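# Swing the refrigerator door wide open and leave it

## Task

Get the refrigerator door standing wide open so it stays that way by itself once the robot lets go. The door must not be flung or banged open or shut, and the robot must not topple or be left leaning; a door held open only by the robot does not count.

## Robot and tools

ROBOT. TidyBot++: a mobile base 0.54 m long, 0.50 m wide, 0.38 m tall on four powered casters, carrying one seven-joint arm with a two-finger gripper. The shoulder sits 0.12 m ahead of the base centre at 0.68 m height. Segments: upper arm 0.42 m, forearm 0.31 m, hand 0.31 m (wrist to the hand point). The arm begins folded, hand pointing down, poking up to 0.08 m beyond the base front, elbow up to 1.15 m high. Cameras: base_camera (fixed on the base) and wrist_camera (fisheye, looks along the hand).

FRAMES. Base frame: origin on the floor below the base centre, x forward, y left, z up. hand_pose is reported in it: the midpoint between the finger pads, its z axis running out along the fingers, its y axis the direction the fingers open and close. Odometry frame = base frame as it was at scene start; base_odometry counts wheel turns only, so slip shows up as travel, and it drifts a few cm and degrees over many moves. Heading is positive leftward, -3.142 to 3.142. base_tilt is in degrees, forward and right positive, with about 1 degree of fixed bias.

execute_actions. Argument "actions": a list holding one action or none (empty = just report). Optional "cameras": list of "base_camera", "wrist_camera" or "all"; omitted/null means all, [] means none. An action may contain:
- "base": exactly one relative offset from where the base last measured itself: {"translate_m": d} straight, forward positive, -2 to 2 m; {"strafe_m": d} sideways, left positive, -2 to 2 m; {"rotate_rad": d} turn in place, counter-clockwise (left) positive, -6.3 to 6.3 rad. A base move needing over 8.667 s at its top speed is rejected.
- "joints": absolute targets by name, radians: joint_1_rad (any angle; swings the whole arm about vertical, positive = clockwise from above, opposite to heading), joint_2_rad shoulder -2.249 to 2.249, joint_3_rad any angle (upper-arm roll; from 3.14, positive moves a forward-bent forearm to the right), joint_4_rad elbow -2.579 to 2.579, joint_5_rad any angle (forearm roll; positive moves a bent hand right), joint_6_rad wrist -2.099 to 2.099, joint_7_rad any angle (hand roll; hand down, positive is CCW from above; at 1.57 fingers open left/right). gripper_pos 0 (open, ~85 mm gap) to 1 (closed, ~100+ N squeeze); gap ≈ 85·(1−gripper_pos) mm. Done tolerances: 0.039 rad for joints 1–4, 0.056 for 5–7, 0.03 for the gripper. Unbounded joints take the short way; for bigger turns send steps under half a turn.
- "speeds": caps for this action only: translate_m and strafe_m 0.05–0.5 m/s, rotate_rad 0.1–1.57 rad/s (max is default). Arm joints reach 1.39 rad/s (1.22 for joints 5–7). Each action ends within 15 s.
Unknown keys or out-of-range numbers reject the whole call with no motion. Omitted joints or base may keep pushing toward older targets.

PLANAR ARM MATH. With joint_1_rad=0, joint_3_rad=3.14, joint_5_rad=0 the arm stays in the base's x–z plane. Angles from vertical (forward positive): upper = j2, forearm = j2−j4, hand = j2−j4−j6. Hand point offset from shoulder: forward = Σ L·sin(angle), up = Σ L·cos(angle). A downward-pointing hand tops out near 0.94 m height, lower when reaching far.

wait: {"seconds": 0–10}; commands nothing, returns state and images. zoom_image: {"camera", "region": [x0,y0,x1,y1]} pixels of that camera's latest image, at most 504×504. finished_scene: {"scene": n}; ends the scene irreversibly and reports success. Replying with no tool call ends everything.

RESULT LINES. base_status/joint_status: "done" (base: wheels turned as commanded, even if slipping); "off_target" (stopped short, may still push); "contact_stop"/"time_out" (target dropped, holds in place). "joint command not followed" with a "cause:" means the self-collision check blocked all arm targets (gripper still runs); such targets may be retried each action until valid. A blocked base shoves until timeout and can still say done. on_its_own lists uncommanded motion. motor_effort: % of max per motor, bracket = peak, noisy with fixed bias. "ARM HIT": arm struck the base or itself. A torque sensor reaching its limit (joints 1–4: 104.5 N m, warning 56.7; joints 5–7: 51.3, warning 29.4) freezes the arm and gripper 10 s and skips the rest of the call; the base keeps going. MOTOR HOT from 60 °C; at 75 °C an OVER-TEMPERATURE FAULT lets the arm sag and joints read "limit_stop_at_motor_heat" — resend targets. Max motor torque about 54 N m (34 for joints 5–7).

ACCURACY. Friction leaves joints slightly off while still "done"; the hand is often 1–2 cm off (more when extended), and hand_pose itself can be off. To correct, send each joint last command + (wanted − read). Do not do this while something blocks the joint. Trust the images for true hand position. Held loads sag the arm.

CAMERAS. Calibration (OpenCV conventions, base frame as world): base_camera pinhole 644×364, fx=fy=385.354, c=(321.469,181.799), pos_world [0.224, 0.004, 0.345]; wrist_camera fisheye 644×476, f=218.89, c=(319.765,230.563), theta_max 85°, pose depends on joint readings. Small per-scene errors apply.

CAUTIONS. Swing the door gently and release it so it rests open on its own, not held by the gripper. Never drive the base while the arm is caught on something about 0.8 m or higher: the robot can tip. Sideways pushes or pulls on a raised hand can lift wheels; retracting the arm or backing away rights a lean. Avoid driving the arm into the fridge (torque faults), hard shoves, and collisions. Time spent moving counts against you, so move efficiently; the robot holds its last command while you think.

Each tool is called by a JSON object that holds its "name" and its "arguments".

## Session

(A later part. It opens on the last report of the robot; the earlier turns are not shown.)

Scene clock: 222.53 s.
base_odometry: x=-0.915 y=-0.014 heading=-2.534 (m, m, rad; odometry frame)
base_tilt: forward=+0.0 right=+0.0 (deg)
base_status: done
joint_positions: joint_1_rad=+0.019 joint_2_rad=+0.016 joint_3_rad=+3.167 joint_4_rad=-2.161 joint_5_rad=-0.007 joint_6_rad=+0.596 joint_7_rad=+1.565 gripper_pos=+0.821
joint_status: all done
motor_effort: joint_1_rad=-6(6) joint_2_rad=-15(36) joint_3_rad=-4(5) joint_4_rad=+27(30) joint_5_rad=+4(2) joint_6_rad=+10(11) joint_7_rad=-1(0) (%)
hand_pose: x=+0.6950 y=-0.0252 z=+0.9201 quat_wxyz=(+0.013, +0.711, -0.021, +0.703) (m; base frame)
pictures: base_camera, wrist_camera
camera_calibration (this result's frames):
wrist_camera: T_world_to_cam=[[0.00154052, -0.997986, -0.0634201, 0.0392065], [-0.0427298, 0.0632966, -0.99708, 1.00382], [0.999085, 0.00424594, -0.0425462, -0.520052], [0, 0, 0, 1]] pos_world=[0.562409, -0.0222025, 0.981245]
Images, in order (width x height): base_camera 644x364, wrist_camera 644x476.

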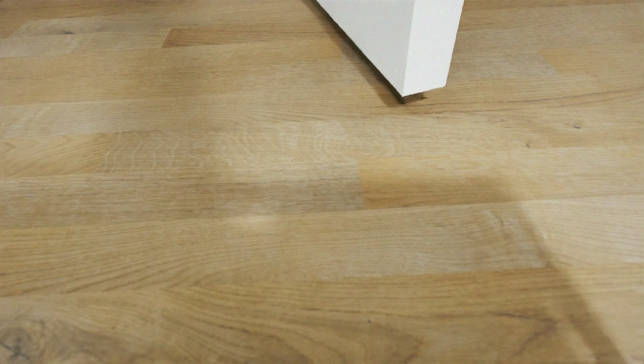

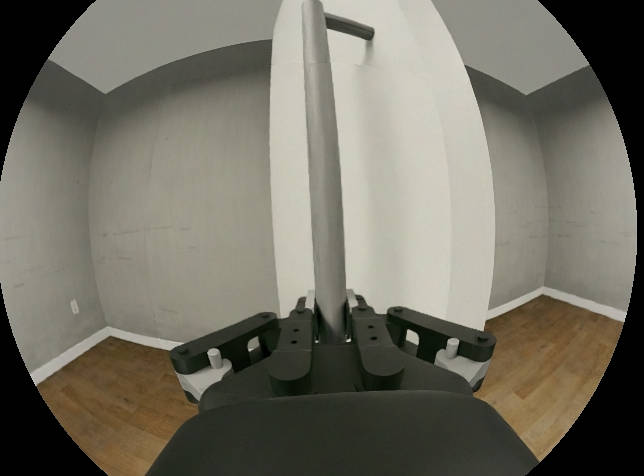

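{"name": "execute_actions", "arguments": {"actions": [{"base":{"strafe_m":0.3},"speeds":{"strafe_m":0.2},"joints":{"joint_1_rad":0.22,"joint_2_rad":0.06,"joint_4_rad":-2.11}}]}}

{"name": "execute_actions", "arguments": {"actions": [{"base":{"strafe_m":0.15},"speeds":{"strafe_m":0.08},"joints":{"joint_1_rad":0.27,"joint_2_rad":0.15,"joint_4_rad":-2.02}}]}}

Scene clock: 234.20 s.
base_odometry: x=-0.743 y=-0.261 heading=-2.535 (m, m, rad; odometry frame)
base_tilt: forward=+0.0 right=+0.0 (deg)
base_status: done
joint_positions: joint_1_rad=+0.240 joint_2_rad=+0.042 joint_3_rad=+3.167 joint_4_rad=-2.136 joint_5_rad=-0.012 joint_6_rad=+0.600 joint_7_rad=+1.565 gripper_pos=+0.821
joint_status: all done
motor_effort: joint_1_rad=-4(11) joint_2_rad=-15(23) joint_3_rad=-3(9) joint_4_rad=+29(31) joint_5_rad=+2(8) joint_6_rad=+10(12) joint_7_rad=-1(2) (%)
hand_pose: x=+0.6857 y=-0.1549 z=+0.9202 quat_wxyz=(+0.091, +0.703, -0.101, +0.698) (m; base frame)
pictures: base_camera, wrist_camera
camera_calibration (this result's frames):
wrist_camera: T_world_to_cam=[[-0.220666, -0.973041, -0.0670663, 0.0694497], [-0.0238726, 0.074129, -0.996963, 1.00037], [0.975057, -0.218395, -0.0395868, -0.530926], [0, 0, 0, 1]] pos_world=[0.55689, -0.122531, 0.980968]
Images, in order (width x height): base_camera 644x364, wrist_camera 644x476.

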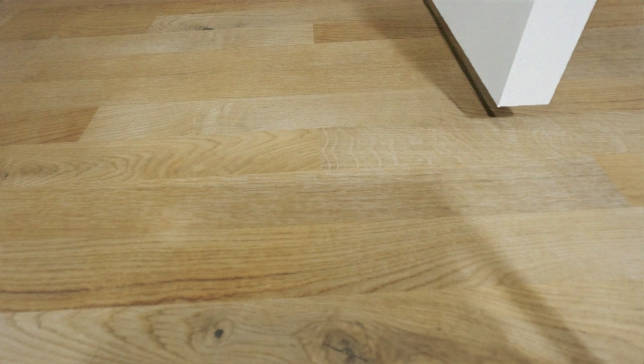

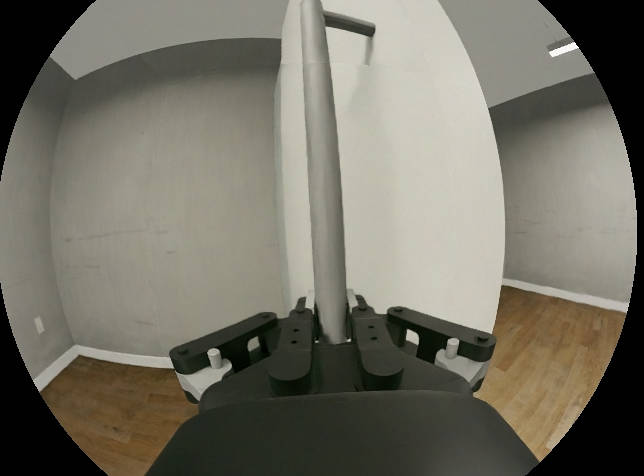

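Scene clock: 236.57 s.
base_odometry: x=-0.658 y=-0.384 heading=-2.535 (m, m, rad; odometry frame)
base_tilt: forward=+0.0 right=+0.1 (deg)
base_status: done
joint_positions: joint_1_rad=+0.388 joint_2_rad=+0.167 joint_3_rad=+3.249 joint_4_rad=-2.004 joint_5_rad=-0.040 joint_6_rad=+0.604 joint_7_rad=+1.566 gripper_pos=+0.821
joint_status: joint_1_rad off_target (ended at +0.388, target +0.270); the others done
motor_effort: joint_1_rad=-23(25) joint_2_rad=-30(30) joint_3_rad=-19(20) joint_4_rad=+16(36) joint_5_rad=+8(9) joint_6_rad=+8(11) joint_7_rad=-1(1) (%)
hand_pose: x=+0.6834 y=-0.3051 z=+0.9213 quat_wxyz=(+0.174, +0.680, -0.187, +0.687) (m; base frame)
pictures: base_camera, wrist_camera
camera_calibration (this result's frames):
wrist_camera: T_world_to_cam=[[-0.447507, -0.891357, -0.0722582, 0.107576], [0.00944686, 0.076084, -0.997057, 0.990447], [0.894231, -0.446872, -0.0256276, -0.588792], [0, 0, 0, 1]] pos_world=[0.5653, -0.242584, 0.980216]
Images, in order (width x height): base_camera 644x364, wrist_camera 644x476.

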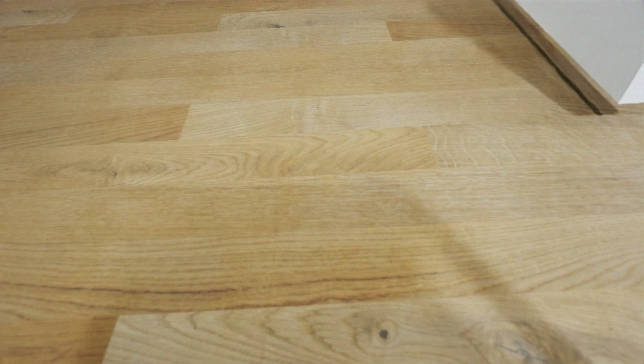

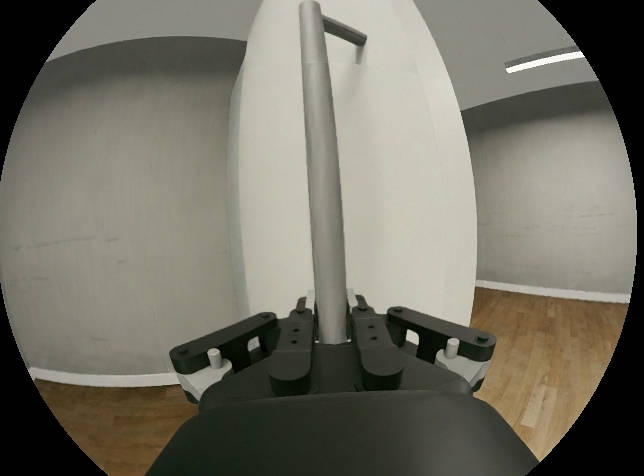

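The door is at its 90° stop. I'll relax the arm and loosen the grip to check that it stays.

{"name": "execute_actions", "arguments": {"actions": [{"joints":{"joint_1_rad":0.49,"gripper_pos":0.5}}]}}

{"name": "wait", "arguments": {"seconds": 4}}

Scene clock: 245.67 s.
base_odometry: x=-0.658 y=-0.384 heading=-2.535 (m, m, rad; odometry frame)
base_tilt: forward=+0.0 right=+0.0 (deg)
base_status: not commanded
joint_positions: joint_1_rad=+0.475 joint_2_rad=+0.161 joint_3_rad=+3.153 joint_4_rad=-2.009 joint_5_rad=-0.026 joint_6_rad=+0.604 joint_7_rad=+1.566 gripper_pos=+0.500
joint_status: all done
motor_effort: joint_1_rad=+0(24) joint_2_rad=-26(30) joint_3_rad=+0(19) joint_4_rad=+22(21) joint_5_rad=+1(9) joint_6_rad=+9(9) joint_7_rad=-1(1) (%)
hand_pose: x=+0.6821 y=-0.3009 z=+0.9218 quat_wxyz=(+0.168, +0.681, -0.183, +0.689) (m; base frame)
pictures: base_camera, wrist_camera
camera_calibration (this result's frames):
wrist_camera: T_world_to_cam=[[-0.434021, -0.897678, -0.0761569, 0.103239], [0.0100908, 0.0796847, -0.996769, 0.991055], [0.900846, -0.433388, -0.0255266, -0.586282], [0, 0, 0, 1]] pos_world=[0.562957, -0.240384, 0.980749]
Images, in order (width x height): base_camera 644x364, wrist_camera 644x476.

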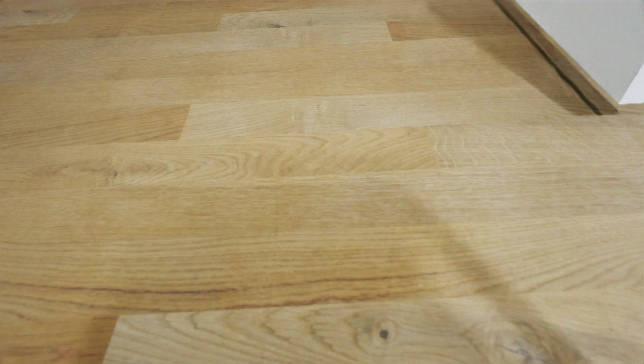

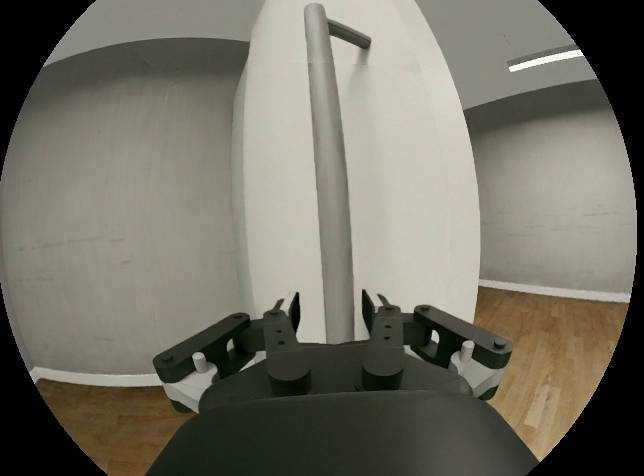

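Scene clock: 249.67 s.
base_odometry: x=-0.658 y=-0.384 heading=-2.535 (m, m, rad; odometry frame)
base_tilt: forward=+0.0 right=+0.0 (deg)
base_status: not commanded
joint_positions: joint_1_rad=+0.476 joint_2_rad=+0.161 joint_3_rad=+3.153 joint_4_rad=-2.009 joint_5_rad=-0.026 joint_6_rad=+0.604 joint_7_rad=+1.566 gripper_pos=+0.500
joint_status: all done
motor_effort: joint_1_rad=+1(24) joint_2_rad=-25(30) joint_3_rad=+0(19) joint_4_rad=+20(21) joint_5_rad=+1(9) joint_6_rad=+9(9) joint_7_rad=+0(1) (%)
hand_pose: x=+0.6818 y=-0.3014 z=+0.9218 quat_wxyz=(+0.168, +0.681, -0.183, +0.689) (m; base frame)
wait: 4.00 s; at rest by 0.27 s
pictures: base_camera, wrist_camera
camera_calibration (this result's frames):
wrist_camera: T_world_to_cam=[[-0.434784, -0.897309, -0.0761568, 0.10333], [0.0101582, 0.0796762, -0.996769, 0.991047], [0.900478, -0.434153, -0.0255268, -0.586238], [0, 0, 0, 1]] pos_world=[0.562753, -0.240761, 0.980749]
Images, in order (width x height): base_camera 644x364, wrist_camera 644x476.

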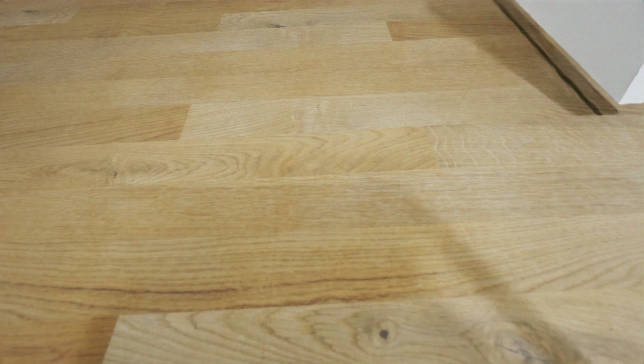

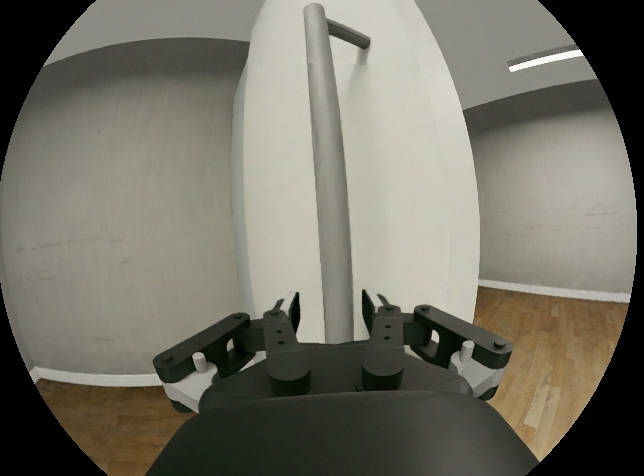

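{"name": "execute_actions", "arguments": {"actions": [{"joints":{"joint_2_rad":-0.2,"joint_4_rad":-2.36}}]}}

Scene clock: 255.47 s.
base_odometry: x=-0.658 y=-0.384 heading=-2.534 (m, m, rad; odometry frame)
base_tilt: forward=+0.0 right=+0.0 (deg)
base_status: not commanded
joint_positions: joint_1_rad=+0.476 joint_2_rad=-0.197 joint_3_rad=+3.153 joint_4_rad=-2.342 joint_5_rad=-0.026 joint_6_rad=+0.604 joint_7_rad=+1.566 gripper_pos=+0.500
joint_status: all done
motor_effort: joint_1_rad=+0(1) joint_2_rad=-12(27) joint_3_rad=+0(0) joint_4_rad=+21(21) joint_5_rad=+1(1) joint_6_rad=+8(9) joint_7_rad=+0(0) (%)
hand_pose: x=+0.5527 y=-0.2342 z=+0.9333 quat_wxyz=(+0.168, +0.672, -0.183, +0.698) (m; base frame)
pictures: base_camera, wrist_camera
camera_calibration (this result's frames):
wrist_camera: T_world_to_cam=[[-0.433045, -0.897871, -0.0793753, 0.110282], [0.033822, 0.0718126, -0.996845, 0.983556], [0.900738, -0.434363, -0.000730283, -0.463855], [0, 0, 0, 1]] pos_world=[0.432303, -0.173095, 0.988868]
Images, in order (width x height): base_camera 644x364, wrist_camera 644x476.

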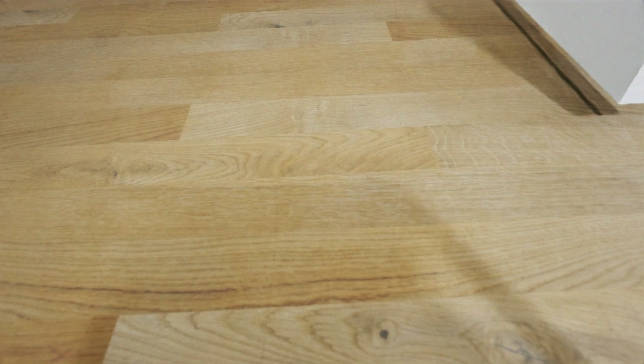

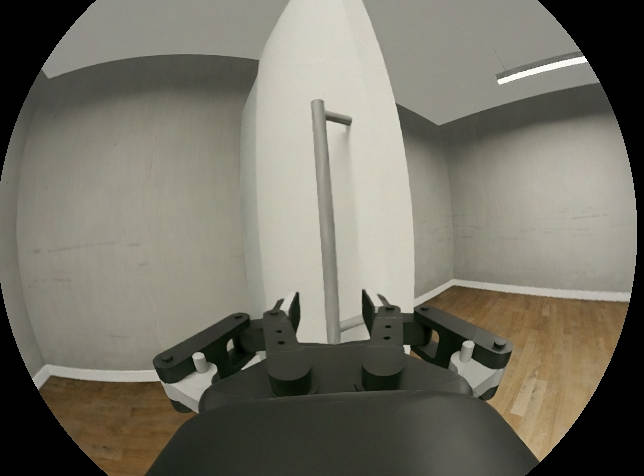

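{"name": "finished_scene", "arguments": {"scene": 1}}

The scene is finished: the task was done.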